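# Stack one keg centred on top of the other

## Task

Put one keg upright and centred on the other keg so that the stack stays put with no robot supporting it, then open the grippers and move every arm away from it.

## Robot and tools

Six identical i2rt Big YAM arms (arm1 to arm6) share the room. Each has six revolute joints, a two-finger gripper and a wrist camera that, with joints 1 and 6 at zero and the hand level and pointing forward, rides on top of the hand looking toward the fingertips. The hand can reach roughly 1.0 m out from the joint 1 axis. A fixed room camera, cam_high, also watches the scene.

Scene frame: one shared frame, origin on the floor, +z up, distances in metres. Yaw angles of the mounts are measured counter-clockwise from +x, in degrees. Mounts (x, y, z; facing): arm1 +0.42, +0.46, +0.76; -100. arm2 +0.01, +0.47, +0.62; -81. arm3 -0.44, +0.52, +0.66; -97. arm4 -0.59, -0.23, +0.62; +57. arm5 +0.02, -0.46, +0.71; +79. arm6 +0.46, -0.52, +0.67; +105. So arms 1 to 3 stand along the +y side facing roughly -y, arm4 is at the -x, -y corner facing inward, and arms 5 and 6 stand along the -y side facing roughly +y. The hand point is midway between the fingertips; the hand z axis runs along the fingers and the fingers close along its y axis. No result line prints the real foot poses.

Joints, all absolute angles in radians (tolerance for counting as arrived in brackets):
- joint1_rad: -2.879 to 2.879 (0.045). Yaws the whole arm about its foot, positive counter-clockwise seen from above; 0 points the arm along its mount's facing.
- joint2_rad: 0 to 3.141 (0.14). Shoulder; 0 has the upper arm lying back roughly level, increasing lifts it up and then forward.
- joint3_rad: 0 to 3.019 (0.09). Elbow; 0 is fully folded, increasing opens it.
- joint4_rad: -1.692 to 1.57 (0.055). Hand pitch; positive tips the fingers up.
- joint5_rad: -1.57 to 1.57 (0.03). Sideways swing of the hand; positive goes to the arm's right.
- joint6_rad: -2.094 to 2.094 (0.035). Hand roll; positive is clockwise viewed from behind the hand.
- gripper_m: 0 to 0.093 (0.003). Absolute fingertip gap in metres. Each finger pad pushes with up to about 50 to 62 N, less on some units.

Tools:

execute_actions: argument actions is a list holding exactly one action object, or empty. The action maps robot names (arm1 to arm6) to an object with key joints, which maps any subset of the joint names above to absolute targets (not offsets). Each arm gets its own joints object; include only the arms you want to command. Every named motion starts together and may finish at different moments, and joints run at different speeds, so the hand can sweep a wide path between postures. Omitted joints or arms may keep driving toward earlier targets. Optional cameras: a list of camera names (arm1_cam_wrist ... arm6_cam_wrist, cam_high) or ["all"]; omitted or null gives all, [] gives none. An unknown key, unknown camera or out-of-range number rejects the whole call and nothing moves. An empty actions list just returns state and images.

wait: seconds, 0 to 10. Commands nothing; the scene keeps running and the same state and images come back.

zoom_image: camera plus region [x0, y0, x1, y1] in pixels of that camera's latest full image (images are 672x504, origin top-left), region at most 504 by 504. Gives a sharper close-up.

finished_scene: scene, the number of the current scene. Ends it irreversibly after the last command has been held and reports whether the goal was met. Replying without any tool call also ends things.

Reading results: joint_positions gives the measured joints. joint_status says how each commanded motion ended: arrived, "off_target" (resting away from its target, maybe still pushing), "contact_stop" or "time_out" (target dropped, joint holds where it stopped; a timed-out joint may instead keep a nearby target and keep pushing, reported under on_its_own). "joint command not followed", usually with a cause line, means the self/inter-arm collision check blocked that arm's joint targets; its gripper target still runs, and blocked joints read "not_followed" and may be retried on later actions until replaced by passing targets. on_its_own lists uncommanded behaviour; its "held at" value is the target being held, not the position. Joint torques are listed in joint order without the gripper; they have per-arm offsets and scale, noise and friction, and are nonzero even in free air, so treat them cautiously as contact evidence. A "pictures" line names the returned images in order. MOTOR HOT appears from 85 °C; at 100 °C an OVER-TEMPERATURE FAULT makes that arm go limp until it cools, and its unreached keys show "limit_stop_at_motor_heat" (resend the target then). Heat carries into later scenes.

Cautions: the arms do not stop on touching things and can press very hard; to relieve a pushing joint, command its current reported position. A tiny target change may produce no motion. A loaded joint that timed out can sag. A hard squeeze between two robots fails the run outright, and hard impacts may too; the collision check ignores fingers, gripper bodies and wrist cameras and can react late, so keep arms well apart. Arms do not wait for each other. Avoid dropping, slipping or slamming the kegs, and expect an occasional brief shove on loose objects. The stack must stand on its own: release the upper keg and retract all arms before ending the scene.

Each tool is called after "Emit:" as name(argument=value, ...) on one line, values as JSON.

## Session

Emit:
execute_actions(actions=[])

Scene clock: 0.00 s.
Joint torques (N m, as the arm reports them, + toward a larger angle): no reading
arm1.joint_positions: joint1_rad=+0.356 joint2_rad=+0.559 joint3_rad=+1.366 joint4_rad=-1.345 joint5_rad=+0.091 joint6_rad=-0.411 gripper_m=+0.094
arm1.joint_status: not commanded
arm1.hand: x=+0.4489 y=+0.2415 z=+1.2926 quat_wxyz=(-0.271, -0.425, -0.762, +0.406) (m; scene frame)
arm2.joint_positions: joint1_rad=-0.267 joint2_rad=+0.618 joint3_rad=+1.471 joint4_rad=-1.477 joint5_rad=-0.141 joint6_rad=+0.293 gripper_m=+0.094
arm2.joint_status: not commanded
arm2.hand: x=+0.0117 y=+0.2677 z=+1.1691 quat_wxyz=(-0.390, -0.723, -0.516, +0.244) (m; scene frame)
arm3.joint_positions: joint1_rad=+0.165 joint2_rad=+0.618 joint3_rad=+1.464 joint4_rad=-1.231 joint5_rad=+0.201 joint6_rad=+0.487 gripper_m=+0.094
arm3.joint_status: not commanded
arm3.hand: x=-0.4660 y=+0.2910 z=+1.2616 quat_wxyz=(-0.441, -0.728, -0.390, +0.351) (m; scene frame)
arm4.joint_positions: joint1_rad=-0.416 joint2_rad=+0.547 joint3_rad=+1.331 joint4_rad=-1.403 joint5_rad=-0.039 joint6_rad=-0.504 gripper_m=+0.095
arm4.joint_status: not commanded
arm4.hand: x=-0.4206 y=-0.1098 z=+1.1327 quat_wxyz=(-0.455, +0.465, -0.759, -0.030) (m; scene frame)
arm5.joint_positions: joint1_rad=+0.286 joint2_rad=+0.617 joint3_rad=+1.450 joint4_rad=-1.174 joint5_rad=+0.244 joint6_rad=+0.094 gripper_m=+0.094
arm5.joint_status: not commanded
arm5.hand: x=+0.0303 y=-0.2196 z=+1.3139 quat_wxyz=(-0.444, +0.529, -0.619, -0.376) (m; scene frame)
arm6.joint_positions: joint1_rad=-0.117 joint2_rad=+0.543 joint3_rad=+1.341 joint4_rad=-1.526 joint5_rad=-0.193 joint6_rad=+0.499 gripper_m=+0.094
arm6.joint_status: not commanded
arm6.hand: x=+0.4006 y=-0.3479 z=+1.1692 quat_wxyz=(-0.103, +0.554, -0.720, -0.405) (m; scene frame)
pictures: arm1_cam_wrist, arm2_cam_wrist, arm3_cam_wrist, arm4_cam_wrist, arm5_cam_wrist, arm6_cam_wrist, cam_high
Images, in order (width x height): arm1_cam_wrist 672x504, arm2_cam_wrist 672x504, arm3_cam_wrist 672x504, arm4_cam_wrist 672x504, arm5_cam_wrist 672x504, arm6_cam_wrist 672x504, cam_high 672x504.

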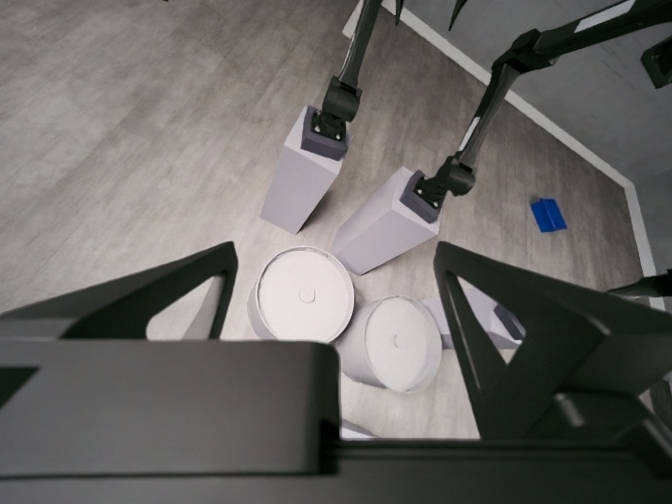

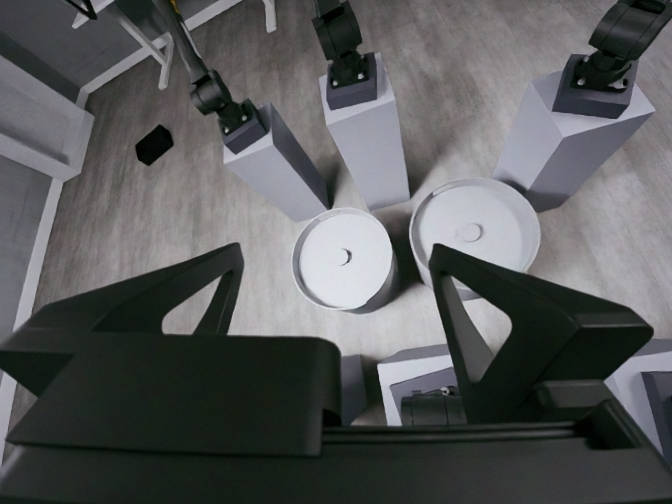

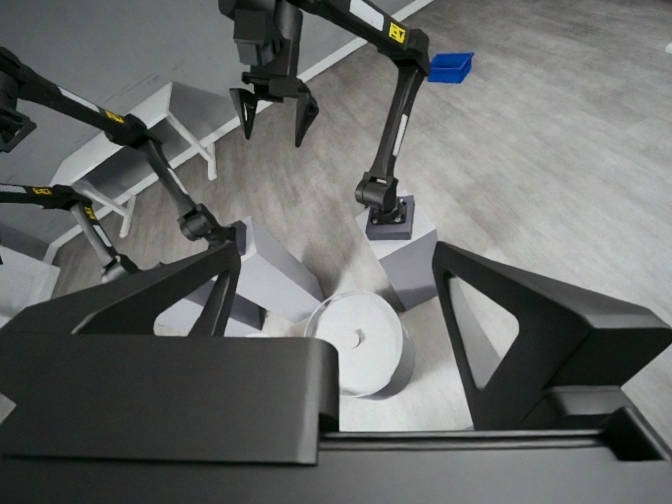

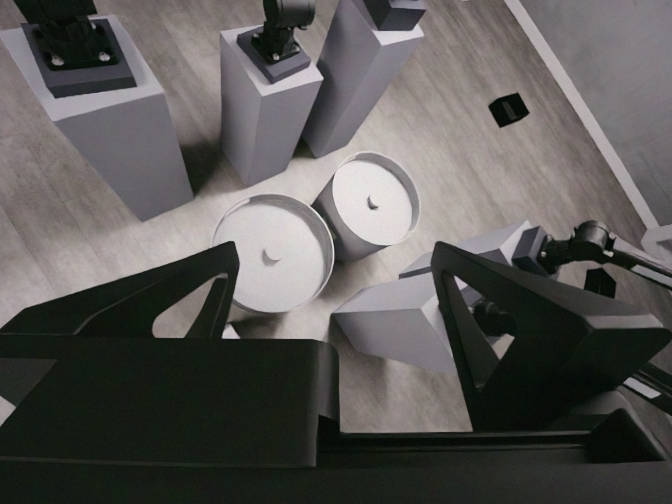

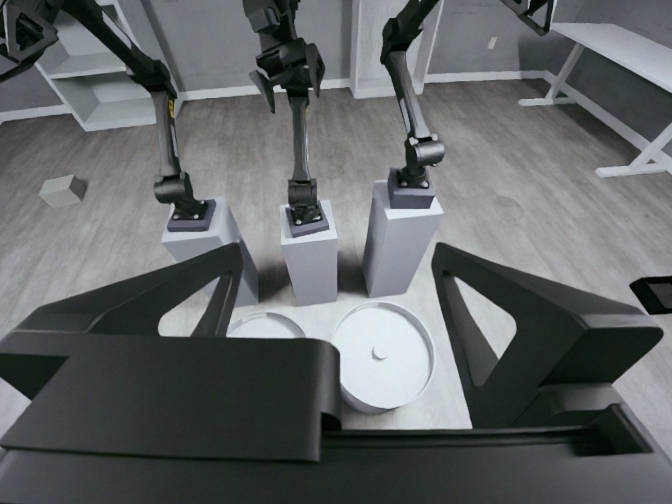

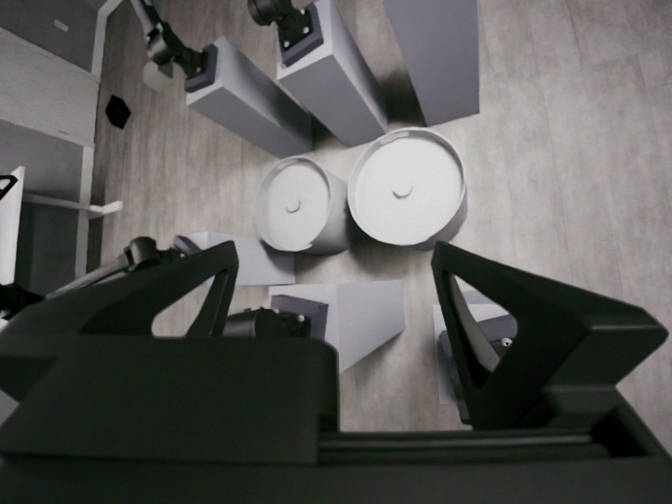

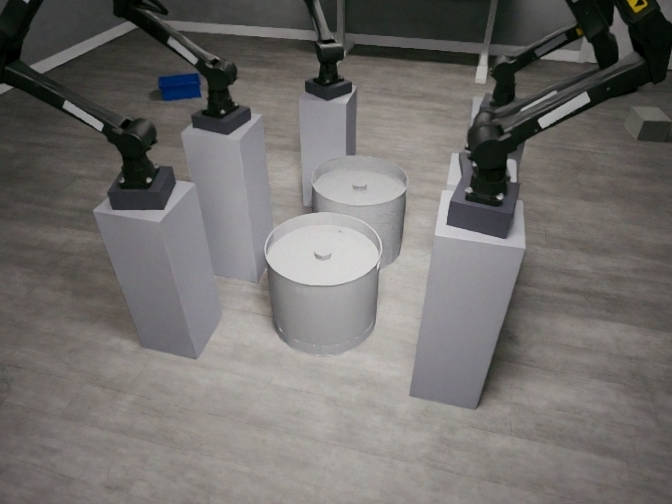

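Emit:
execute_actions(actions=[{"arm1":{"joints":{"joint1_rad":0.16,"joint2_rad":1.62,"joint3_rad":0.8,"joint4_rad":-0.75,"joint5_rad":0,"joint6_rad":-0.545}},"arm2":{"joints":{"joint1_rad":0.336,"joint2_rad":1.4,"joint3_rad":0.8,"joint4_rad":-0.97,"joint5_rad":0,"joint6_rad":1.78}},"arm4":{"joints":{"joint1_rad":-0.845,"joint2_rad":1.74,"joint3_rad":1.4,"joint4_rad":-1.21,"joint5_rad":0,"joint6_rad":1.22}},"arm5":{"joints":{"joint1_rad":-0.7,"joint2_rad":1.6,"joint3_rad":0.9,"joint4_rad":-0.87,"joint5_rad":0,"joint6_rad":0.29}},"arm6":{"joints":{"joint1_rad":-0.4,"joint2_rad":0.15}},"arm3":{"joints":{"joint1_rad":0,"joint2_rad":0.15}}}], cameras=[])

Emit:
execute_actions(actions=[{"arm1":{"joints":{"joint2_rad":2.53,"joint3_rad":1.03,"joint4_rad":-0.04}},"arm2":{"joints":{"joint2_rad":2.1,"joint3_rad":0.755,"joint4_rad":-0.2}},"arm4":{"joints":{"joint2_rad":2.51,"joint3_rad":1.9,"joint4_rad":-0.885}},"arm5":{"joints":{"joint2_rad":2.38,"joint3_rad":0.935,"joint4_rad":-0.11}}}])

Scene clock: 27.73 s.
Joint torques (N m, as the arm reports them, + toward a larger angle): arm1=[ -2.32 -10.49   7.84   0.6   -0.14  -0.11] | arm2=[ 0.84 -9.19  8.14  0.98  0.1   0.02] | arm3=[-0.54 11.5   4.02  2.2  -0.02 -0.11] | arm4=[  0.5  -12.69   9.68   0.3    0.18   0.23] | arm5=[ 1.12 -8.76  8.01  0.34 -0.05  0.08] | arm6=[-1.66  9.81  5.57  2.43  0.    0.14]
arm1.joint_positions: joint1_rad=+0.169 joint2_rad=+1.615 joint3_rad=+0.787 joint4_rad=-0.759 joint5_rad=+0.002 joint6_rad=-0.530 gripper_m=+0.094
arm1.joint_status: all done
arm1.hand: x=+0.4200 y=+0.0992 z=+0.7305 quat_wxyz=(+0.012, -0.496, -0.868, -0.010) (m; scene frame)
arm2.joint_positions: joint1_rad=+0.340 joint2_rad=+1.398 joint3_rad=+0.785 joint4_rad=-0.986 joint5_rad=-0.001 joint6_rad=+1.764 gripper_m=+0.094
arm2.joint_status: all done
arm2.hand: x=+0.1663 y=+0.1807 z=+0.6684 quat_wxyz=(+0.013, -0.989, -0.150, +0.005) (m; scene frame)
arm3.joint_positions: joint1_rad=+0.012 joint2_rad=+0.128 joint3_rad=+1.484 joint4_rad=-1.231 joint5_rad=+0.201 joint6_rad=+0.487 gripper_m=+0.094
arm3.joint_status: all done
arm3.hand: x=-0.4715 y=+0.5498 z=+1.3101 quat_wxyz=(-0.579, -0.616, -0.239, +0.477) (m; scene frame)
arm4.joint_positions: joint1_rad=-0.842 joint2_rad=+1.749 joint3_rad=+1.380 joint4_rad=-1.214 joint5_rad=-0.001 joint6_rad=+1.204 gripper_m=+0.095
arm4.joint_status: all done
arm4.hand: x=-0.0861 y=-0.1552 z=+0.7277 quat_wxyz=(+0.004, -0.505, -0.863, +0.007) (m; scene frame)
arm5.joint_positions: joint1_rad=-0.701 joint2_rad=+1.590 joint3_rad=+0.872 joint4_rad=-0.870 joint5_rad=+0.001 joint6_rad=+0.282 gripper_m=+0.094
arm5.joint_status: all done
arm5.hand: x=+0.3148 y=-0.2198 z=+0.7208 quat_wxyz=(+0.001, +0.200, -0.980, +0.007) (m; scene frame)
arm6.joint_positions: joint1_rad=-0.394 joint2_rad=+0.132 joint3_rad=+1.359 joint4_rad=-1.526 joint5_rad=-0.193 joint6_rad=+0.499 gripper_m=+0.094
arm6.joint_status: all done
arm6.hand: x=+0.4299 y=-0.5015 z=+1.2082 quat_wxyz=(-0.269, +0.416, -0.686, -0.533) (m; scene frame)
pictures: none
No camera images: the call's "cameras" was empty. Leave "cameras" out to get every camera's image.

Scene clock: 30.03 s.
Joint torques (N m, as the arm reports them, + toward a larger angle): arm1=[ -2.39 -15.23   0.77   0.64  -0.14  -0.1 ] | arm2=[  1.52 -15.21   2.29   1.18   0.12  -0.02] | arm3=[-0.11 12.64  3.83  2.19 -0.08 -0.11] | arm4=[  0.39 -20.17   9.96   0.25   0.18   0.19] | arm5=[  1.15 -13.17   1.7    0.78  -0.05   0.09] | arm6=[-1.7   9.81  5.56  2.42  0.    0.15]
arm1.joint_positions: joint1_rad=+0.169 joint2_rad=+2.530 joint3_rad=+1.026 joint4_rad=-0.048 joint5_rad=+0.002 joint6_rad=-0.531 gripper_m=+0.094
arm1.joint_status: all done
arm1.hand: x=+0.4174 y=+0.0642 z=+0.4164 quat_wxyz=(+0.004, -0.495, -0.869, +0.004) (m; scene frame)
arm2.joint_positions: joint1_rad=+0.340 joint2_rad=+2.103 joint3_rad=+0.754 joint4_rad=-0.217 joint5_rad=-0.001 joint6_rad=+1.765 gripper_m=+0.094
arm2.joint_status: all done
arm2.hand: x=+0.1795 y=+0.1551 z=+0.4225 quat_wxyz=(-0.003, -0.989, -0.150, -0.001) (m; scene frame)
arm3.joint_positions: joint1_rad=+0.012 joint2_rad=+0.128 joint3_rad=+1.484 joint4_rad=-1.231 joint5_rad=+0.201 joint6_rad=+0.487 gripper_m=+0.094
arm3.joint_status: not commanded
arm3.hand: x=-0.4715 y=+0.5498 z=+1.3101 quat_wxyz=(-0.579, -0.616, -0.239, +0.477) (m; scene frame)
arm4.joint_positions: joint1_rad=-0.842 joint2_rad=+2.540 joint3_rad=+1.860 joint4_rad=-0.886 joint5_rad=-0.001 joint6_rad=+1.206 gripper_m=+0.095
arm4.joint_status: all done
arm4.hand: x=+0.0732 y=-0.1343 z=+0.4221 quat_wxyz=(-0.003, -0.505, -0.863, +0.002) (m; scene frame)
arm5.joint_positions: joint1_rad=-0.701 joint2_rad=+2.388 joint3_rad=+0.926 joint4_rad=-0.120 joint5_rad=+0.001 joint6_rad=+0.282 gripper_m=+0.094
arm5.joint_status: all done
arm5.hand: x=+0.3209 y=-0.2185 z=+0.4247 quat_wxyz=(-0.001, +0.200, -0.980, +0.005) (m; scene frame)
arm6.joint_positions: joint1_rad=-0.394 joint2_rad=+0.132 joint3_rad=+1.359 joint4_rad=-1.526 joint5_rad=-0.193 joint6_rad=+0.499 gripper_m=+0.094
arm6.joint_status: not commanded
arm6.hand: x=+0.4299 y=-0.5015 z=+1.2082 quat_wxyz=(-0.269, +0.416, -0.686, -0.533) (m; scene frame)
pictures: arm1_cam_wrist, arm2_cam_wrist, arm3_cam_wrist, arm4_cam_wrist, arm5_cam_wrist, arm6_cam_wrist, cam_high
joint command not followed: on one or more control steps a check withheld the commanded joint targets of the arm1 arm, and it was not sent them on those steps.
cause: the commanded joint targets would bring a part of the robot too close to another arm (this arm's wrist (the part past joint 4) and the other arm's wrist (the part past joint 4)); next, command targets that bring no part of the robot closer to that arm.
Images, in order (width x height): arm1_cam_wrist 672x504, arm2_cam_wrist 672x504, arm3_cam_wrist 672x504, arm4_cam_wrist 672x504, arm5_cam_wrist 672x504, arm6_cam_wrist 672x504, cam_high 672x504.

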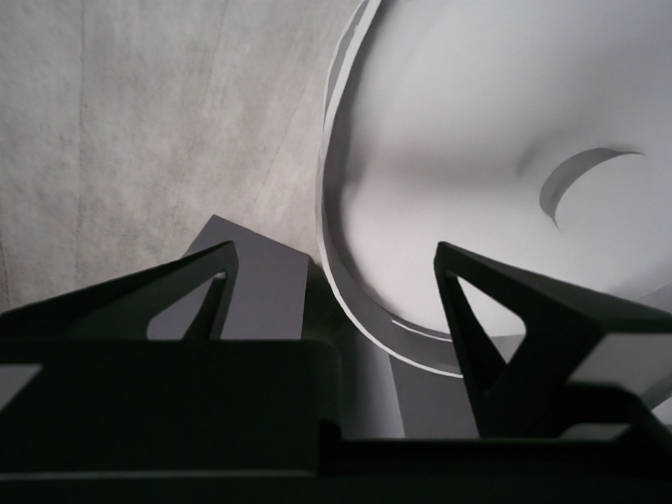

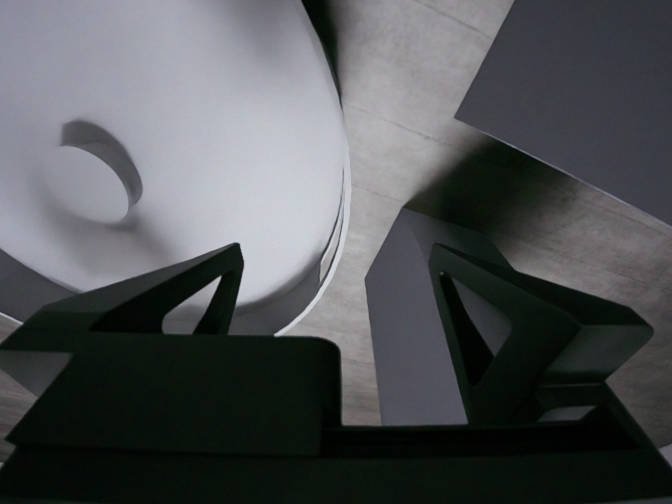

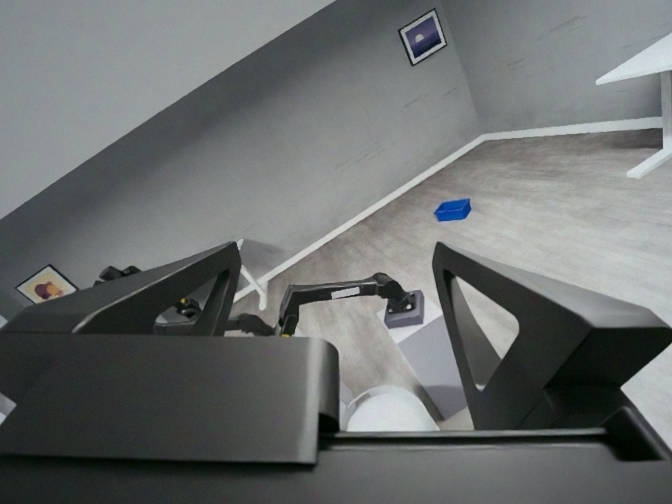

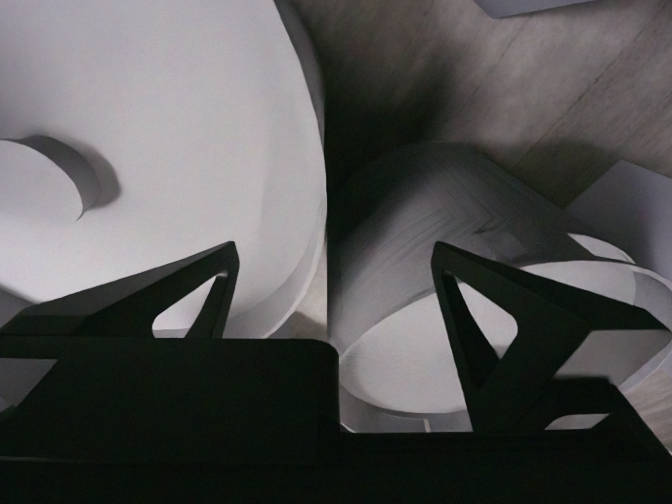

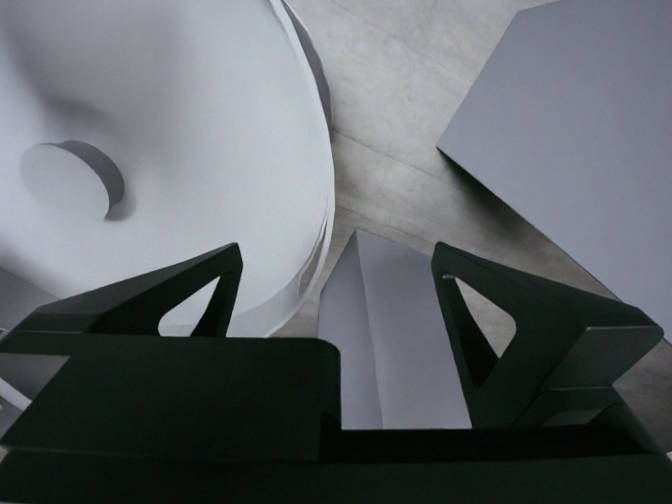

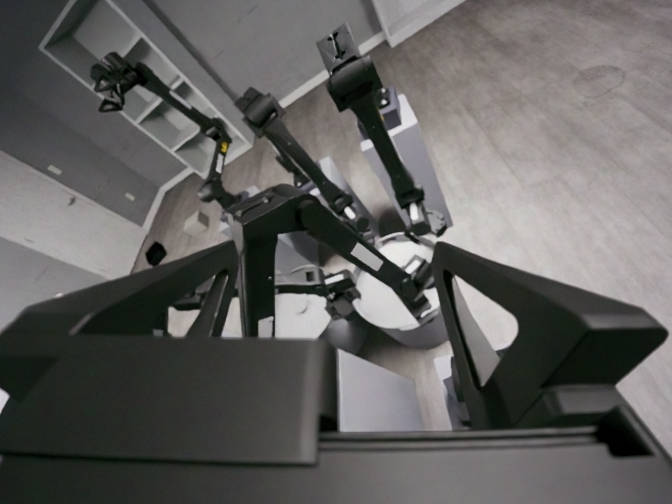

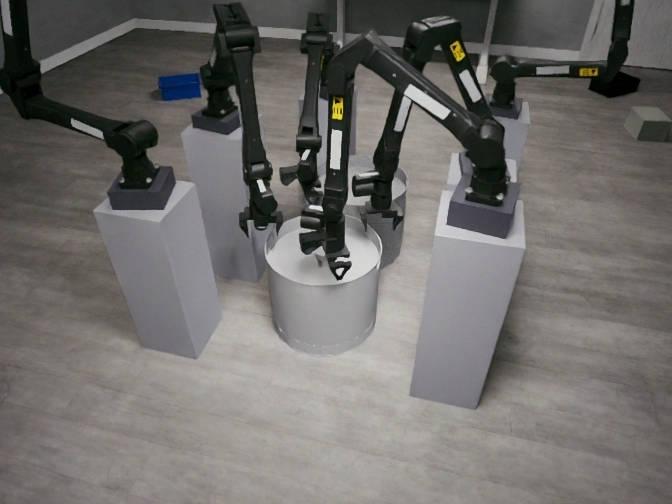

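Emit:
execute_actions(actions=[{"arm1":{"joints":{"joint1_rad":0.185,"joint2_rad":2.81,"joint3_rad":1.205,"joint4_rad":0.04}},"arm2":{"joints":{"joint1_rad":0.325,"joint2_rad":2.42,"joint3_rad":0.85,"joint4_rad":0.02,"joint6_rad":1.72}},"arm4":{"joints":{"joint2_rad":2.725,"joint3_rad":2.005,"joint4_rad":-0.8}},"arm5":{"joints":{"joint2_rad":2.665,"joint3_rad":1.11,"joint4_rad":-0.005}}}], cameras=[])

Emit:
execute_actions(actions=[{"arm1":{"joints":{"gripper_m":0}},"arm4":{"joints":{"gripper_m":0}},"arm2":{"joints":{"gripper_m":0}},"arm5":{"joints":{"gripper_m":0}}}], cameras=["arm2_cam_wrist"])

Emit:
execute_actions(actions=[{"arm1":{"joints":{"joint2_rad":2.44,"joint3_rad":1.025,"joint4_rad":-0.04}},"arm2":{"joints":{"joint2_rad":1.965,"joint3_rad":0.785,"joint4_rad":-0.195}},"arm4":{"joints":{"joint2_rad":2.4,"joint3_rad":1.945,"joint4_rad":-0.895}},"arm5":{"joints":{"joint2_rad":2.25,"joint3_rad":0.975,"joint4_rad":-0.12}}}], cameras=["cam_high"])

Scene clock: 46.70 s.
Joint torques (N m, as the arm reports them, + toward a larger angle): arm1=[ -0.98 -15.7   -0.34   0.07  -0.15  -0.05] | arm2=[  0.71 -11.    -1.48   0.02  -0.08  -0.34] | arm3=[-0.33 11.9   3.99  1.91 -0.04 -0.15] | arm4=[ -0.1  -20.33   7.44   0.21   0.2    0.17] | arm5=[  1.07 -14.44   0.44   0.42  -0.03   0.08] | arm6=[-1.71  9.83  5.56  2.42  0.    0.14]
arm1.joint_positions: joint1_rad=+0.174 joint2_rad=+2.810 joint3_rad=+1.201 joint4_rad=+0.043 joint5_rad=+0.003 joint6_rad=-0.536 gripper_m=+0.094
arm1.joint_status: all done
arm1.hand: x=+0.4184 y=+0.0776 z=+0.3133 quat_wxyz=(+0.007, -0.491, -0.871, -0.001) (m; scene frame)
arm2.joint_positions: joint1_rad=+0.324 joint2_rad=+2.363 joint3_rad=+0.888 joint4_rad=+0.033 joint5_rad=+0.003 joint6_rad=+1.739 gripper_m=+0.094
arm2.joint_status: all done
arm2.hand: x=+0.1966 y=+0.1078 z=+0.3428 quat_wxyz=(-0.062, -0.986, -0.155, -0.018) (m; scene frame)
arm3.joint_positions: joint1_rad=+0.012 joint2_rad=+0.128 joint3_rad=+1.484 joint4_rad=-1.231 joint5_rad=+0.201 joint6_rad=+0.487 gripper_m=+0.094
arm3.joint_status: not commanded
arm3.hand: x=-0.4715 y=+0.5498 z=+1.3101 quat_wxyz=(-0.579, -0.616, -0.239, +0.477) (m; scene frame)
arm4.joint_positions: joint1_rad=-0.842 joint2_rad=+2.748 joint3_rad=+1.990 joint4_rad=-0.801 joint5_rad=-0.002 joint6_rad=+1.208 gripper_m=+0.095
arm4.joint_status: all done
arm4.hand: x=+0.0802 y=-0.1343 z=+0.3239 quat_wxyz=(-0.006, -0.506, -0.862, +0.000) (m; scene frame)
arm5.joint_positions: joint1_rad=-0.701 joint2_rad=+2.681 joint3_rad=+1.106 joint4_rad=-0.005 joint5_rad=+0.001 joint6_rad=+0.282 gripper_m=+0.094
arm5.joint_status: all done
arm5.hand: x=+0.3253 y=-0.2161 z=+0.3204 quat_wxyz=(-0.002, +0.200, -0.980, +0.005) (m; scene frame)
arm6.joint_positions: joint1_rad=-0.394 joint2_rad=+0.132 joint3_rad=+1.359 joint4_rad=-1.526 joint5_rad=-0.193 joint6_rad=+0.499 gripper_m=+0.094
arm6.joint_status: not commanded
arm6.hand: x=+0.4299 y=-0.5015 z=+1.2082 quat_wxyz=(-0.269, +0.416, -0.686, -0.533) (m; scene frame)
pictures: none
No camera images: the call's "cameras" was empty. Leave "cameras" out to get every camera's image.

Scene clock: 47.47 s.
Joint torques (N m, as the arm reports them, + toward a larger angle): arm1=[ -1.05 -15.71  -0.32   0.11   0.02   0.03] | arm2=[  1.55 -15.1    0.23  -0.01  -0.02  -0.27] | arm3=[-0.11 11.76  4.02  2.   -0.04 -0.18] | arm4=[  0.34 -20.29   7.44   0.04   0.35   0.17] | arm5=[  0.89 -14.26   0.45   0.4    0.69   0.12] | arm6=[-1.69  9.8   5.56  2.41  0.    0.14]
arm1.joint_positions: joint1_rad=+0.174 joint2_rad=+2.810 joint3_rad=+1.201 joint4_rad=+0.042 joint5_rad=-0.002 joint6_rad=-0.543 gripper_m=+0.001
arm1.joint_status: all done
arm1.hand: x=+0.4192 y=+0.0779 z=+0.3133 quat_wxyz=(+0.005, -0.488, -0.873, -0.003) (m; scene frame)
arm2.joint_positions: joint1_rad=+0.324 joint2_rad=+2.412 joint3_rad=+0.854 joint4_rad=+0.033 joint5_rad=+0.002 joint6_rad=+1.735 gripper_m=+0.001
arm2.joint_status: all done
arm2.hand: x=+0.1776 y=+0.1448 z=+0.3235 quat_wxyz=(-0.023, -0.987, -0.157, -0.006) (m; scene frame)
arm3.joint_positions: joint1_rad=+0.012 joint2_rad=+0.128 joint3_rad=+1.484 joint4_rad=-1.231 joint5_rad=+0.201 joint6_rad=+0.487 gripper_m=+0.094
arm3.joint_status: not commanded
arm3.hand: x=-0.4715 y=+0.5498 z=+1.3101 quat_wxyz=(-0.579, -0.616, -0.239, +0.477) (m; scene frame)
arm4.joint_positions: joint1_rad=-0.842 joint2_rad=+2.748 joint3_rad=+1.990 joint4_rad=-0.794 joint5_rad=-0.005 joint6_rad=+1.208 gripper_m=+0.002
arm4.joint_status: all done
arm4.hand: x=+0.0816 y=-0.1334 z=+0.3239 quat_wxyz=(-0.007, -0.507, -0.862, -0.004) (m; scene frame)
arm5.joint_positions: joint1_rad=-0.701 joint2_rad=+2.681 joint3_rad=+1.107 joint4_rad=-0.004 joint5_rad=-0.017 joint6_rad=+0.279 gripper_m=+0.002
arm5.joint_status: all done
arm5.hand: x=+0.3242 y=-0.2131 z=+0.3204 quat_wxyz=(+0.001, +0.202, -0.979, -0.004) (m; scene frame)
arm6.joint_positions: joint1_rad=-0.394 joint2_rad=+0.132 joint3_rad=+1.359 joint4_rad=-1.526 joint5_rad=-0.193 joint6_rad=+0.499 gripper_m=+0.094
arm6.joint_status: not commanded
arm6.hand: x=+0.4299 y=-0.5015 z=+1.2082 quat_wxyz=(-0.269, +0.416, -0.686, -0.533) (m; scene frame)
pictures: arm2_cam_wrist
Images, in order (width x height): arm2_cam_wrist 672x504.

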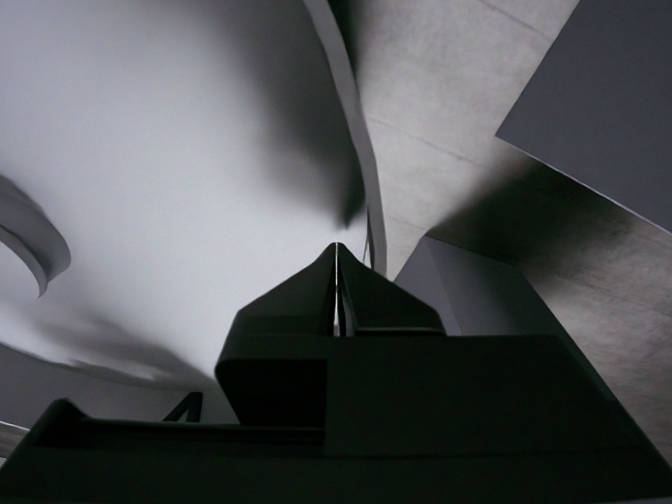

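Scene clock: 49.80 s.
Joint torques (N m, as the arm reports them, + toward a larger angle): arm1=[ -1.59 -27.36  -1.78  -0.27   0.49  -0.13] | arm2=[  0.68 -14.03   4.41   0.03  -0.04  -0.24] | arm3=[ 0.25 12.01  3.75  2.02  0.04 -0.2 ] | arm4=[  0.39 -32.44   9.58  -2.26  -0.3    0.26] | arm5=[ -0.21 -21.44   2.93   1.13  -1.39   0.05] | arm6=[-1.69  9.8   5.57  2.42  0.    0.14]
arm1.joint_positions: joint1_rad=+0.182 joint2_rad=+2.585 joint3_rad=+1.045 joint4_rad=-0.030 joint5_rad=-0.017 joint6_rad=-0.529 gripper_m=+0.001
arm1.joint_status: joint2_rad time_out (moved -0.225 of -0.370); the others done
arm1.on_its_own: joint2_rad reads +2.585 and still pushes toward +2.440 since a time_out
arm1.hand: x=+0.4256 y=+0.0744 z=+0.3963 quat_wxyz=(+0.000, -0.491, -0.871, -0.008) (m; scene frame)
arm2.joint_positions: joint1_rad=+0.324 joint2_rad=+1.958 joint3_rad=+0.777 joint4_rad=-0.180 joint5_rad=+0.002 joint6_rad=+1.731 gripper_m=+0.000
arm2.joint_status: all done
arm2.hand: x=+0.2049 y=+0.0929 z=+0.4808 quat_wxyz=(-0.101, -0.982, -0.158, -0.031) (m; scene frame)
arm3.joint_positions: joint1_rad=+0.012 joint2_rad=+0.128 joint3_rad=+1.484 joint4_rad=-1.231 joint5_rad=+0.201 joint6_rad=+0.487 gripper_m=+0.094
arm3.joint_status: not commanded
arm3.hand: x=-0.4715 y=+0.5498 z=+1.3101 quat_wxyz=(-0.579, -0.616, -0.239, +0.477) (m; scene frame)
arm4.joint_positions: joint1_rad=-0.845 joint2_rad=+2.608 joint3_rad=+1.910 joint4_rad=-0.818 joint5_rad=+0.011 joint6_rad=+1.201 gripper_m=+0.002
arm4.joint_status: joint2_rad time_out (moved -0.140 of -0.348); joint4_rad time_out (moved -0.024 of -0.101); the others done
arm4.on_its_own: joint2_rad reads +2.608 and still pushes toward +2.400 since a time_out; joint4_rad reads -0.818 and still pushes toward -0.895 since a time_out
arm4.hand: x=+0.0912 y=-0.1366 z=+0.3926 quat_wxyz=(-0.026, -0.505, -0.863, -0.009) (m; scene frame)
arm5.joint_positions: joint1_rad=-0.689 joint2_rad=+2.384 joint3_rad=+0.951 joint4_rad=-0.137 joint5_rad=+0.034 joint6_rad=+0.285 gripper_m=+0.005
arm5.joint_status: all done
arm5.hand: x=+0.3313 y=-0.2115 z=+0.4273 quat_wxyz=(-0.014, +0.204, -0.979, +0.017) (m; scene frame)
arm6.joint_positions: joint1_rad=-0.394 joint2_rad=+0.132 joint3_rad=+1.359 joint4_rad=-1.526 joint5_rad=-0.193 joint6_rad=+0.499 gripper_m=+0.094
arm6.joint_status: not commanded
arm6.hand: x=+0.4299 y=-0.5015 z=+1.2082 quat_wxyz=(-0.269, +0.416, -0.686, -0.533) (m; scene frame)
pictures: cam_high
Images, in order (width x height): cam_high 672x504.

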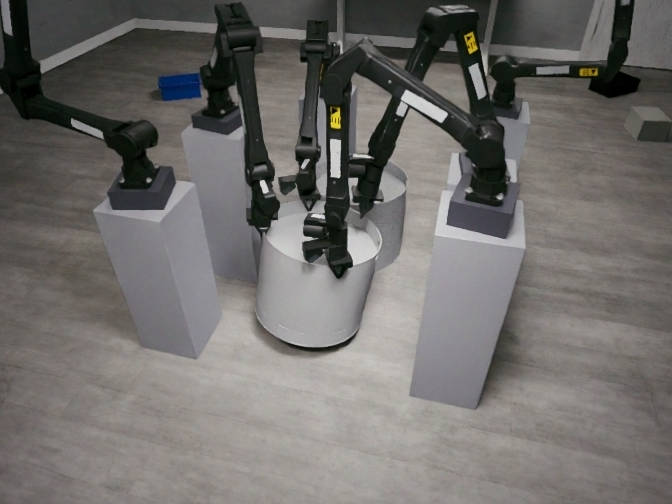

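Arm2 missed. Set down and regrasp.

Emit:
execute_actions(actions=[{"arm1":{"joints":{"joint2_rad":2.68,"joint3_rad":1.2,"joint4_rad":0.04}},"arm2":{"joints":{"gripper_m":0.093,"joint2_rad":2.1,"joint3_rad":0.73,"joint4_rad":-0.2}},"arm4":{"joints":{"joint2_rad":2.6,"joint3_rad":2.04,"joint4_rad":-0.8}},"arm5":{"joints":{"joint2_rad":2.66,"joint3_rad":1.11,"joint4_rad":-0.005}}}], cameras=[])

Emit:
execute_actions(actions=[{"arm1":{"joints":{"joint2_rad":2.8}},"arm2":{"joints":{"joint2_rad":2.25,"joint3_rad":0.765,"joint4_rad":-0.09}},"arm4":{"joints":{"joint2_rad":2.73,"joint3_rad":2.0}}}], cameras=["cam_high","arm2_cam_wrist"])

Scene clock: 59.80 s.
Joint torques (N m, as the arm reports them, + toward a larger angle): arm1=[ -1.3  -24.89  -1.54   0.62   0.3   -0.12] | arm2=[  1.33 -15.88   2.05  -0.1   -0.01  -0.21] | arm3=[-0.11 11.44  3.92  2.08 -0.04 -0.13] | arm4=[  0.96 -27.34  12.52  -0.79   0.34  -0.04] | arm5=[  3.19 -13.05   2.3    1.3    0.5    0.11] | arm6=[-1.7   9.82  5.57  2.41  0.    0.15]
arm1.joint_positions: joint1_rad=+0.178 joint2_rad=+2.788 joint3_rad=+1.214 joint4_rad=+0.033 joint5_rad=-0.011 joint6_rad=-0.529 gripper_m=+0.001
arm1.joint_status: all done
arm1.hand: x=+0.4224 y=+0.0597 z=+0.3212 quat_wxyz=(-0.005, -0.492, -0.870, +0.006) (m; scene frame)
arm2.joint_positions: joint1_rad=+0.324 joint2_rad=+2.115 joint3_rad=+0.723 joint4_rad=-0.190 joint5_rad=+0.002 joint6_rad=+1.731 gripper_m=+0.093
arm2.joint_status: all done
arm2.hand: x=+0.1665 y=+0.1665 z=+0.4164 quat_wxyz=(+0.004, -0.987, -0.159, +0.003) (m; scene frame)
arm3.joint_positions: joint1_rad=+0.012 joint2_rad=+0.128 joint3_rad=+1.484 joint4_rad=-1.231 joint5_rad=+0.201 joint6_rad=+0.487 gripper_m=+0.094
arm3.joint_status: not commanded
arm3.hand: x=-0.4715 y=+0.5498 z=+1.3101 quat_wxyz=(-0.579, -0.616, -0.239, +0.477) (m; scene frame)
arm4.joint_positions: joint1_rad=-0.853 joint2_rad=+2.732 joint3_rad=+1.965 joint4_rad=-0.770 joint5_rad=-0.005 joint6_rad=+1.229 gripper_m=+0.002
arm4.joint_status: all done
arm4.hand: x=+0.0829 y=-0.1405 z=+0.3277 quat_wxyz=(-0.013, -0.520, -0.854, -0.009) (m; scene frame)
arm5.joint_positions: joint1_rad=-0.725 joint2_rad=+2.659 joint3_rad=+1.078 joint4_rad=-0.027 joint5_rad=-0.013 joint6_rad=+0.280 gripper_m=+0.002
arm5.joint_status: all done
arm5.hand: x=+0.3200 y=-0.2290 z=+0.3284 quat_wxyz=(+0.014, +0.189, -0.982, +0.005) (m; scene frame)
arm6.joint_positions: joint1_rad=-0.394 joint2_rad=+0.132 joint3_rad=+1.359 joint4_rad=-1.526 joint5_rad=-0.193 joint6_rad=+0.499 gripper_m=+0.094
arm6.joint_status: not commanded
arm6.hand: x=+0.4299 y=-0.5015 z=+1.2082 quat_wxyz=(-0.269, +0.416, -0.686, -0.533) (m; scene frame)
pictures: none
joint command not followed: on one or more control steps a check withheld the commanded joint targets of the arm5 arm, and it was not sent them on those steps.
cause: the commanded joint targets would bring a part of the robot too close to another arm (this arm's wrist (the part past joint 4) and the other arm's wrist (the part past joint 4), along the way the arms are being sent); next, command targets that bring no part of the robot closer to that arm.
No camera images: the call's "cameras" was empty. Leave "cameras" out to get every camera's image.

Scene clock: 60.73 s.
Joint torques (N m, as the arm reports them, + toward a larger angle): arm1=[ -1.3  -15.33  -1.55   0.59   0.3   -0.12] | arm2=[  1.79 -15.25   1.05   1.01   0.    -0.25] | arm3=[-0.18 11.23  4.01  2.13  0.02 -0.12] | arm4=[  1.07 -19.09   9.09  -0.71   0.33  -0.03] | arm5=[  3.24 -13.2    2.32   1.28   0.52   0.11] | arm6=[-1.71  9.82  5.56  2.42  0.    0.14]
arm1.joint_positions: joint1_rad=+0.178 joint2_rad=+2.792 joint3_rad=+1.214 joint4_rad=+0.033 joint5_rad=-0.011 joint6_rad=-0.529 gripper_m=+0.001
arm1.joint_status: all done
arm1.hand: x=+0.4224 y=+0.0620 z=+0.3197 quat_wxyz=(-0.004, -0.492, -0.870, +0.004) (m; scene frame)
arm2.joint_positions: joint1_rad=+0.324 joint2_rad=+2.257 joint3_rad=+0.763 joint4_rad=-0.105 joint5_rad=+0.002 joint6_rad=+1.731 gripper_m=+0.093
arm2.joint_status: all done
arm2.hand: x=+0.1643 y=+0.1706 z=+0.3727 quat_wxyz=(+0.012, -0.987, -0.159, +0.006) (m; scene frame)
arm3.joint_positions: joint1_rad=+0.012 joint2_rad=+0.128 joint3_rad=+1.484 joint4_rad=-1.231 joint5_rad=+0.201 joint6_rad=+0.487 gripper_m=+0.094
arm3.joint_status: not commanded
arm3.hand: x=-0.4715 y=+0.5498 z=+1.3101 quat_wxyz=(-0.579, -0.616, -0.239, +0.477) (m; scene frame)
arm4.joint_positions: joint1_rad=-0.853 joint2_rad=+2.737 joint3_rad=+1.965 joint4_rad=-0.772 joint5_rad=-0.005 joint6_rad=+1.229 gripper_m=+0.002
arm4.joint_status: all done
arm4.hand: x=+0.0801 y=-0.1409 z=+0.3242 quat_wxyz=(-0.010, -0.520, -0.854, -0.006) (m; scene frame)
arm5.joint_positions: joint1_rad=-0.725 joint2_rad=+2.659 joint3_rad=+1.078 joint4_rad=-0.027 joint5_rad=-0.013 joint6_rad=+0.280 gripper_m=+0.002
arm5.joint_status: not commanded
arm5.hand: x=+0.3200 y=-0.2290 z=+0.3284 quat_wxyz=(+0.014, +0.189, -0.982, +0.005) (m; scene frame)
arm6.joint_positions: joint1_rad=-0.394 joint2_rad=+0.132 joint3_rad=+1.359 joint4_rad=-1.526 joint5_rad=-0.193 joint6_rad=+0.499 gripper_m=+0.094
arm6.joint_status: not commanded
arm6.hand: x=+0.4299 y=-0.5015 z=+1.2082 quat_wxyz=(-0.269, +0.416, -0.686, -0.533) (m; scene frame)
pictures: arm2_cam_wrist, cam_high
Images, in order (width x height): arm2_cam_wrist 672x504, cam_high 672x504.

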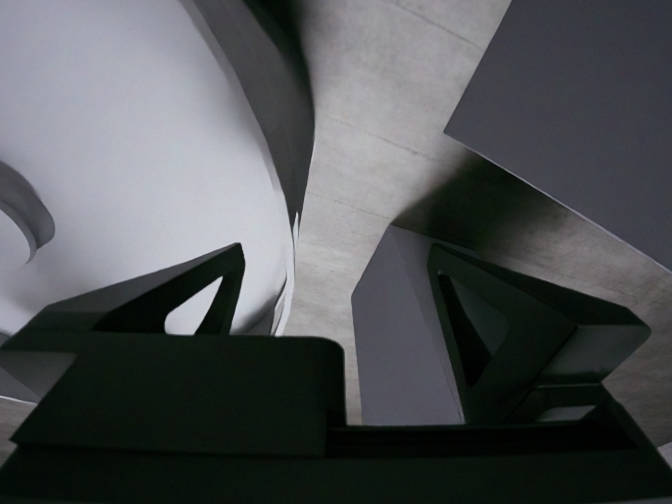

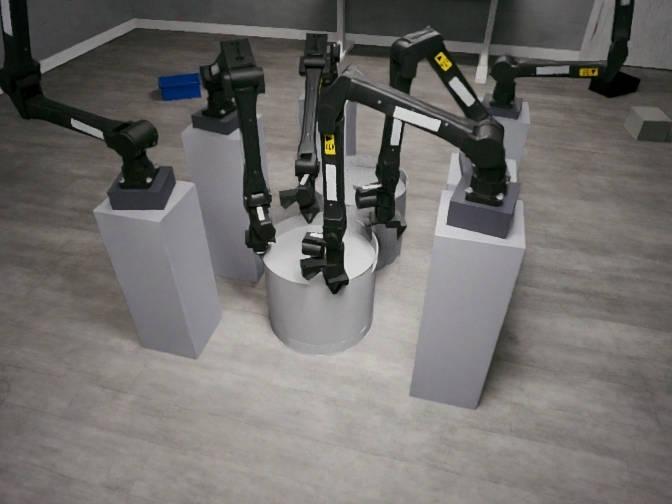

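Emit:
execute_actions(actions=[{"arm2":{"joints":{"joint2_rad":2.35,"joint3_rad":0.835,"joint4_rad":-0.055}}}], cameras=[])

Emit:
execute_actions(actions=[{"arm2":{"joints":{"joint2_rad":2.425,"joint3_rad":0.885,"joint4_rad":-0.015}}}], cameras=[])

Emit:
execute_actions(actions=[{"arm2":{"joints":{"gripper_m":0}}}], cameras=["arm2_cam_wrist"])

Scene clock: 70.23 s.
Joint torques (N m, as the arm reports them, + toward a larger angle): arm1=[ -1.3  -15.31  -1.55   0.59   0.3   -0.12] | arm2=[  0.73 -15.4    0.75   0.88  -0.04  -0.23] | arm3=[-0.38 11.38  3.86  2.05 -0.04 -0.17] | arm4=[  0.89 -19.03   9.05  -0.72   0.33  -0.04] | arm5=[  3.41 -13.34   2.3    1.29   0.52   0.11] | arm6=[-1.69  9.83  5.56  2.42  0.    0.15]
arm1.joint_positions: joint1_rad=+0.178 joint2_rad=+2.792 joint3_rad=+1.214 joint4_rad=+0.033 joint5_rad=-0.011 joint6_rad=-0.529 gripper_m=+0.001
arm1.joint_status: not commanded
arm1.hand: x=+0.4224 y=+0.0620 z=+0.3197 quat_wxyz=(-0.004, -0.492, -0.870, +0.004) (m; scene frame)
arm2.joint_positions: joint1_rad=+0.324 joint2_rad=+2.349 joint3_rad=+0.835 joint4_rad=-0.067 joint5_rad=+0.002 joint6_rad=+1.731 gripper_m=+0.093
arm2.joint_status: all done
arm2.hand: x=+0.1730 y=+0.1537 z=+0.3442 quat_wxyz=(+0.003, -0.987, -0.159, +0.003) (m; scene frame)
arm3.joint_positions: joint1_rad=+0.012 joint2_rad=+0.128 joint3_rad=+1.484 joint4_rad=-1.231 joint5_rad=+0.201 joint6_rad=+0.487 gripper_m=+0.094
arm3.joint_status: not commanded
arm3.hand: x=-0.4715 y=+0.5498 z=+1.3101 quat_wxyz=(-0.579, -0.616, -0.239, +0.477) (m; scene frame)
arm4.joint_positions: joint1_rad=-0.853 joint2_rad=+2.737 joint3_rad=+1.965 joint4_rad=-0.772 joint5_rad=-0.005 joint6_rad=+1.229 gripper_m=+0.002
arm4.joint_status: not commanded
arm4.hand: x=+0.0801 y=-0.1409 z=+0.3242 quat_wxyz=(-0.010, -0.520, -0.854, -0.006) (m; scene frame)
arm5.joint_positions: joint1_rad=-0.725 joint2_rad=+2.659 joint3_rad=+1.078 joint4_rad=-0.027 joint5_rad=-0.013 joint6_rad=+0.280 gripper_m=+0.002
arm5.joint_status: not commanded
arm5.hand: x=+0.3200 y=-0.2290 z=+0.3284 quat_wxyz=(+0.014, +0.189, -0.982, +0.005) (m; scene frame)
arm6.joint_positions: joint1_rad=-0.394 joint2_rad=+0.132 joint3_rad=+1.359 joint4_rad=-1.526 joint5_rad=-0.193 joint6_rad=+0.499 gripper_m=+0.094
arm6.joint_status: not commanded
arm6.hand: x=+0.4299 y=-0.5015 z=+1.2082 quat_wxyz=(-0.269, +0.416, -0.686, -0.533) (m; scene frame)
pictures: none
No camera images: the call's "cameras" was empty. Leave "cameras" out to get every camera's image.

Scene clock: 70.97 s.
Joint torques (N m, as the arm reports them, + toward a larger angle): arm1=[ -1.28 -15.32  -1.55   0.59   0.29  -0.12] | arm2=[  1.42 -15.72   0.7    0.98   0.01  -0.23] | arm3=[-0.33 11.56  3.95  2.   -0.04 -0.14] | arm4=[  0.91 -19.2    9.11  -0.71   0.34  -0.03] | arm5=[  3.2  -13.19   2.24   1.31   0.52   0.11] | arm6=[-1.69  9.8   5.56  2.42  0.    0.14]
arm1.joint_positions: joint1_rad=+0.178 joint2_rad=+2.792 joint3_rad=+1.214 joint4_rad=+0.033 joint5_rad=-0.011 joint6_rad=-0.529 gripper_m=+0.001
arm1.joint_status: not commanded
arm1.hand: x=+0.4224 y=+0.0620 z=+0.3197 quat_wxyz=(-0.004, -0.492, -0.870, +0.004) (m; scene frame)
arm2.joint_positions: joint1_rad=+0.324 joint2_rad=+2.423 joint3_rad=+0.885 joint4_rad=-0.029 joint5_rad=+0.002 joint6_rad=+1.731 gripper_m=+0.093
arm2.joint_status: all done
arm2.hand: x=+0.1773 y=+0.1453 z=+0.3198 quat_wxyz=(-0.003, -0.987, -0.159, +0.001) (m; scene frame)
arm3.joint_positions: joint1_rad=+0.012 joint2_rad=+0.128 joint3_rad=+1.484 joint4_rad=-1.231 joint5_rad=+0.201 joint6_rad=+0.487 gripper_m=+0.094
arm3.joint_status: not commanded
arm3.hand: x=-0.4715 y=+0.5498 z=+1.3101 quat_wxyz=(-0.579, -0.616, -0.239, +0.477) (m; scene frame)
arm4.joint_positions: joint1_rad=-0.853 joint2_rad=+2.737 joint3_rad=+1.965 joint4_rad=-0.772 joint5_rad=-0.005 joint6_rad=+1.229 gripper_m=+0.002
arm4.joint_status: not commanded
arm4.hand: x=+0.0801 y=-0.1409 z=+0.3242 quat_wxyz=(-0.010, -0.520, -0.854, -0.006) (m; scene frame)
arm5.joint_positions: joint1_rad=-0.725 joint2_rad=+2.659 joint3_rad=+1.078 joint4_rad=-0.027 joint5_rad=-0.013 joint6_rad=+0.280 gripper_m=+0.002
arm5.joint_status: not commanded
arm5.hand: x=+0.3200 y=-0.2290 z=+0.3284 quat_wxyz=(+0.014, +0.189, -0.982, +0.005) (m; scene frame)
arm6.joint_positions: joint1_rad=-0.394 joint2_rad=+0.132 joint3_rad=+1.359 joint4_rad=-1.526 joint5_rad=-0.193 joint6_rad=+0.499 gripper_m=+0.094
arm6.joint_status: not commanded
arm6.hand: x=+0.4299 y=-0.5015 z=+1.2082 quat_wxyz=(-0.269, +0.416, -0.686, -0.533) (m; scene frame)
pictures: none
No camera images: the call's "cameras" was empty. Leave "cameras" out to get every camera's image.

Scene clock: 71.70 s.
Joint torques (N m, as the arm reports them, + toward a larger angle): arm1=[ -1.32 -15.32  -1.56   0.57   0.3   -0.12] | arm2=[  0.99 -16.3    1.     1.01  -0.05  -0.27] | arm3=[-0.05 11.92  3.96  2.1   0.02 -0.13] | arm4=[  0.98 -19.12   9.09  -0.7    0.33  -0.03] | arm5=[  3.19 -13.     2.31   1.27   0.5    0.11] | arm6=[-1.7   9.8   5.56  2.41  0.    0.15]
arm1.joint_positions: joint1_rad=+0.178 joint2_rad=+2.792 joint3_rad=+1.214 joint4_rad=+0.034 joint5_rad=-0.011 joint6_rad=-0.529 gripper_m=+0.001
arm1.joint_status: not commanded
arm1.hand: x=+0.4224 y=+0.0619 z=+0.3197 quat_wxyz=(-0.004, -0.492, -0.870, +0.004) (m; scene frame)
arm2.joint_positions: joint1_rad=+0.324 joint2_rad=+2.424 joint3_rad=+0.881 joint4_rad=-0.026 joint5_rad=+0.000 joint6_rad=+1.733 gripper_m=+0.002
arm2.joint_status: all done
arm2.hand: x=+0.1767 y=+0.1469 z=+0.3196 quat_wxyz=(-0.002, -0.987, -0.158, +0.001) (m; scene frame)
arm3.joint_positions: joint1_rad=+0.012 joint2_rad=+0.128 joint3_rad=+1.484 joint4_rad=-1.231 joint5_rad=+0.201 joint6_rad=+0.487 gripper_m=+0.094
arm3.joint_status: not commanded
arm3.hand: x=-0.4715 y=+0.5498 z=+1.3101 quat_wxyz=(-0.579, -0.616, -0.239, +0.477) (m; scene frame)
arm4.joint_positions: joint1_rad=-0.853 joint2_rad=+2.737 joint3_rad=+1.965 joint4_rad=-0.772 joint5_rad=-0.005 joint6_rad=+1.229 gripper_m=+0.002
arm4.joint_status: not commanded
arm4.hand: x=+0.0801 y=-0.1409 z=+0.3242 quat_wxyz=(-0.010, -0.520, -0.854, -0.006) (m; scene frame)
arm5.joint_positions: joint1_rad=-0.725 joint2_rad=+2.659 joint3_rad=+1.078 joint4_rad=-0.027 joint5_rad=-0.013 joint6_rad=+0.280 gripper_m=+0.002
arm5.joint_status: not commanded
arm5.hand: x=+0.3200 y=-0.2290 z=+0.3284 quat_wxyz=(+0.014, +0.189, -0.982, +0.005) (m; scene frame)
arm6.joint_positions: joint1_rad=-0.394 joint2_rad=+0.132 joint3_rad=+1.359 joint4_rad=-1.526 joint5_rad=-0.193 joint6_rad=+0.499 gripper_m=+0.094
arm6.joint_status: not commanded
arm6.hand: x=+0.4299 y=-0.5015 z=+1.2082 quat_wxyz=(-0.269, +0.416, -0.686, -0.533) (m; scene frame)
pictures: arm2_cam_wrist
Images, in order (width x height): arm2_cam_wrist 672x504.

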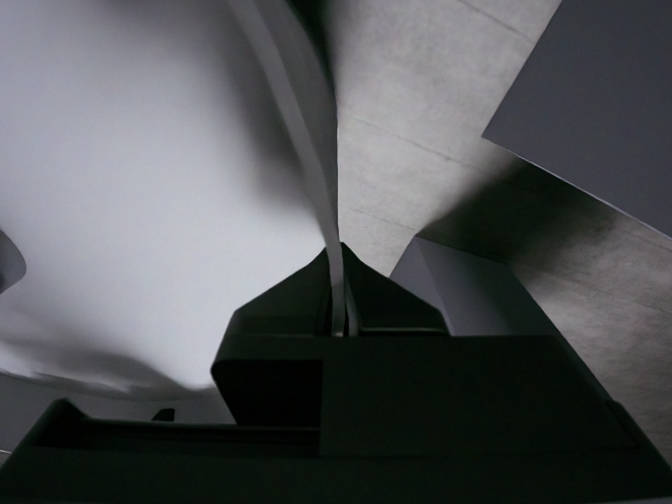

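Emit:
execute_actions(actions=[{"arm1":{"joints":{"joint1_rad":0.17,"joint2_rad":2.44,"joint3_rad":1.03,"joint4_rad":-0.05}},"arm2":{"joints":{"joint2_rad":1.98,"joint3_rad":0.795,"joint4_rad":-0.2}},"arm4":{"joints":{"joint2_rad":2.41,"joint3_rad":1.93,"joint4_rad":-0.89}},"arm5":{"joints":{"joint2_rad":2.25,"joint3_rad":0.96,"joint4_rad":-0.115}}}], cameras=[])

Emit:
execute_actions(actions=[{"arm1":{"joints":{"joint2_rad":1.89,"joint3_rad":0.8,"joint4_rad":-0.33}},"arm2":{"joints":{"joint1_rad":0.375,"joint6_rad":1.785,"joint2_rad":1.41,"joint3_rad":0.79,"joint4_rad":-0.73}},"arm4":{"joints":{"joint1_rad":-0.795,"joint6_rad":1.275,"joint2_rad":2.15,"joint3_rad":1.975,"joint4_rad":-1.185}},"arm5":{"joints":{"joint1_rad":-0.64,"joint6_rad":0.36,"joint2_rad":1.755,"joint3_rad":0.95,"joint4_rad":-0.55}}}], cameras=["cam_high"])

Scene clock: 91.07 s.
Joint torques (N m, as the arm reports them, + toward a larger angle): arm1=[ -2.04 -21.69   2.2    0.58   0.55   0.07] | arm2=[  0.35 -28.46   4.86   0.59   0.19  -0.17] | arm3=[ 0.04 12.24  3.83  2.07 -0.04 -0.11] | arm4=[  0.73 -27.9   10.28  -0.34   0.34   0.02] | arm5=[  2.81 -21.12   3.03   0.86   0.52   0.15] | arm6=[-1.69  9.83  5.57  2.42  0.    0.14]
arm1.joint_positions: joint1_rad=+0.174 joint2_rad=+2.517 joint3_rad=+1.008 joint4_rad=-0.058 joint5_rad=-0.018 joint6_rad=-0.548 gripper_m=+0.001
arm1.joint_status: all done
arm1.hand: x=+0.4229 y=+0.0714 z=+0.4210 quat_wxyz=(-0.002, -0.486, -0.874, -0.007) (m; scene frame)
arm2.joint_positions: joint1_rad=+0.330 joint2_rad=+2.113 joint3_rad=+0.758 joint4_rad=-0.202 joint5_rad=-0.003 joint6_rad=+1.726 gripper_m=+0.002
arm2.joint_status: all done
arm2.hand: x=+0.1781 y=+0.1507 z=+0.4196 quat_wxyz=(-0.007, -0.986, -0.164, -0.003) (m; scene frame)
arm3.joint_positions: joint1_rad=+0.012 joint2_rad=+0.128 joint3_rad=+1.484 joint4_rad=-1.231 joint5_rad=+0.201 joint6_rad=+0.487 gripper_m=+0.094
arm3.joint_status: not commanded
arm3.hand: x=-0.4715 y=+0.5498 z=+1.3101 quat_wxyz=(-0.579, -0.616, -0.239, +0.477) (m; scene frame)
arm4.joint_positions: joint1_rad=-0.848 joint2_rad=+2.553 joint3_rad=+1.888 joint4_rad=-0.873 joint5_rad=-0.006 joint6_rad=+1.223 gripper_m=+0.002
arm4.joint_status: joint2_rad time_out (moved -0.184 of -0.327); the others done
arm4.on_its_own: joint2_rad reads +2.553 and still pushes toward +2.410 since a time_out
arm4.hand: x=+0.0862 y=-0.1361 z=+0.4221 quat_wxyz=(-0.013, -0.516, -0.857, -0.009) (m; scene frame)
arm5.joint_positions: joint1_rad=-0.719 joint2_rad=+2.380 joint3_rad=+0.932 joint4_rad=-0.126 joint5_rad=-0.013 joint6_rad=+0.275 gripper_m=+0.002
arm5.joint_status: all done
arm5.hand: x=+0.3280 y=-0.2186 z=+0.4280 quat_wxyz=(-0.002, +0.195, -0.981, -0.003) (m; scene frame)
arm6.joint_positions: joint1_rad=-0.394 joint2_rad=+0.132 joint3_rad=+1.359 joint4_rad=-1.526 joint5_rad=-0.193 joint6_rad=+0.499 gripper_m=+0.094
arm6.joint_status: not commanded
arm6.hand: x=+0.4299 y=-0.5015 z=+1.2082 quat_wxyz=(-0.269, +0.416, -0.686, -0.533) (m; scene frame)
pictures: none
No camera images: the call's "cameras" was empty. Leave "cameras" out to get every camera's image.

not run: a stop came earlier in this reply.

Emit:
execute_actions(actions=[{"arm1":{"joints":{"joint2_rad":1.89,"joint3_rad":0.8,"joint4_rad":-0.33}},"arm2":{"joints":{"joint1_rad":0.375,"joint6_rad":1.785,"joint2_rad":1.41,"joint3_rad":0.79,"joint4_rad":-0.73}},"arm4":{"joints":{"joint1_rad":-0.795,"joint6_rad":1.275,"joint2_rad":2.15,"joint3_rad":1.975,"joint4_rad":-1.185}},"arm5":{"joints":{"joint1_rad":-0.64,"joint6_rad":0.36,"joint2_rad":1.755,"joint3_rad":0.95,"joint4_rad":-0.55}}}], cameras=["cam_high"])

Scene clock: 101.27 s.
Joint torques (N m, as the arm reports them, + toward a larger angle): arm1=[ -2.   -19.21   7.46   1.43  -0.07  -0.05] | arm2=[  1.39 -22.79  13.64  -0.02   0.08  -0.08] | arm3=[-0.59 11.67  3.8   2.05 -0.03 -0.17] | arm4=[  1.05 -25.77  15.44  -0.73   0.14   0.04] | arm5=[  2.75 -19.21   9.46   0.98   0.43   0.15] | arm6=[-1.71  9.81  5.56  2.42  0.    0.14]
arm1.joint_positions: joint1_rad=+0.173 joint2_rad=+1.970 joint3_rad=+0.752 joint4_rad=-0.356 joint5_rad=+0.001 joint6_rad=-0.535 gripper_m=+0.001
arm1.joint_status: all done
arm1.hand: x=+0.4207 y=+0.0997 z=+0.6001 quat_wxyz=(+0.009, -0.492, -0.871, -0.006) (m; scene frame)
arm2.joint_positions: joint1_rad=+0.372 joint2_rad=+1.527 joint3_rad=+0.689 joint4_rad=-0.713 joint5_rad=+0.000 joint6_rad=+1.780 gripper_m=+0.002
arm2.joint_status: joint3_rad time_out (moved -0.069 of +0.032); the others done
arm2.on_its_own: joint3_rad reads +0.689 and still pushes toward +0.790 since a time_out
arm2.hand: x=+0.1774 y=+0.1814 z=+0.6010 quat_wxyz=(-0.011, -0.987, -0.158, -0.003) (m; scene frame)
arm3.joint_positions: joint1_rad=+0.012 joint2_rad=+0.128 joint3_rad=+1.484 joint4_rad=-1.231 joint5_rad=+0.201 joint6_rad=+0.487 gripper_m=+0.094
arm3.joint_status: not commanded
arm3.hand: x=-0.4715 y=+0.5498 z=+1.3101 quat_wxyz=(-0.579, -0.616, -0.239, +0.477) (m; scene frame)
arm4.joint_positions: joint1_rad=-0.801 joint2_rad=+2.270 joint3_rad=+1.888 joint4_rad=-1.155 joint5_rad=-0.001 joint6_rad=+1.276 gripper_m=+0.002
arm4.joint_status: all done
arm4.hand: x=+0.0787 y=-0.1045 z=+0.6078 quat_wxyz=(-0.014, -0.518, -0.855, -0.008) (m; scene frame)
arm5.joint_positions: joint1_rad=-0.659 joint2_rad=+1.882 joint3_rad=+0.874 joint4_rad=-0.564 joint5_rad=-0.010 joint6_rad=+0.345 gripper_m=+0.002
arm5.joint_status: all done
arm5.hand: x=+0.3236 y=-0.1892 z=+0.6115 quat_wxyz=(-0.003, +0.190, -0.982, -0.002) (m; scene frame)
arm6.joint_positions: joint1_rad=-0.394 joint2_rad=+0.132 joint3_rad=+1.359 joint4_rad=-1.526 joint5_rad=-0.193 joint6_rad=+0.499 gripper_m=+0.094
arm6.joint_status: not commanded
arm6.hand: x=+0.4299 y=-0.5015 z=+1.2082 quat_wxyz=(-0.269, +0.416, -0.686, -0.533) (m; scene frame)
pictures: cam_high
Images, in order (width x height): cam_high 672x504.

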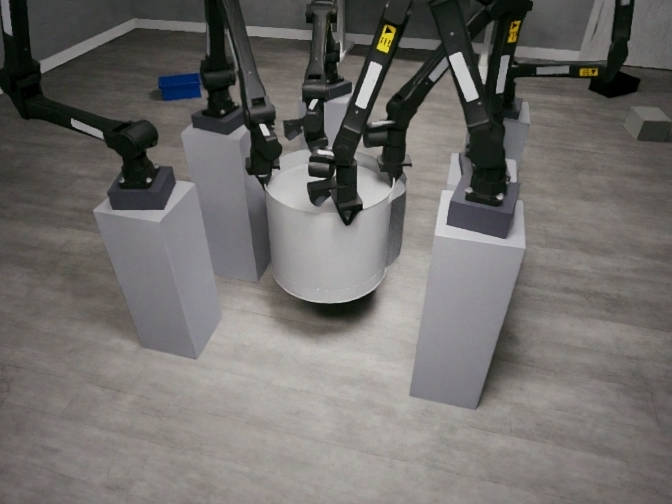

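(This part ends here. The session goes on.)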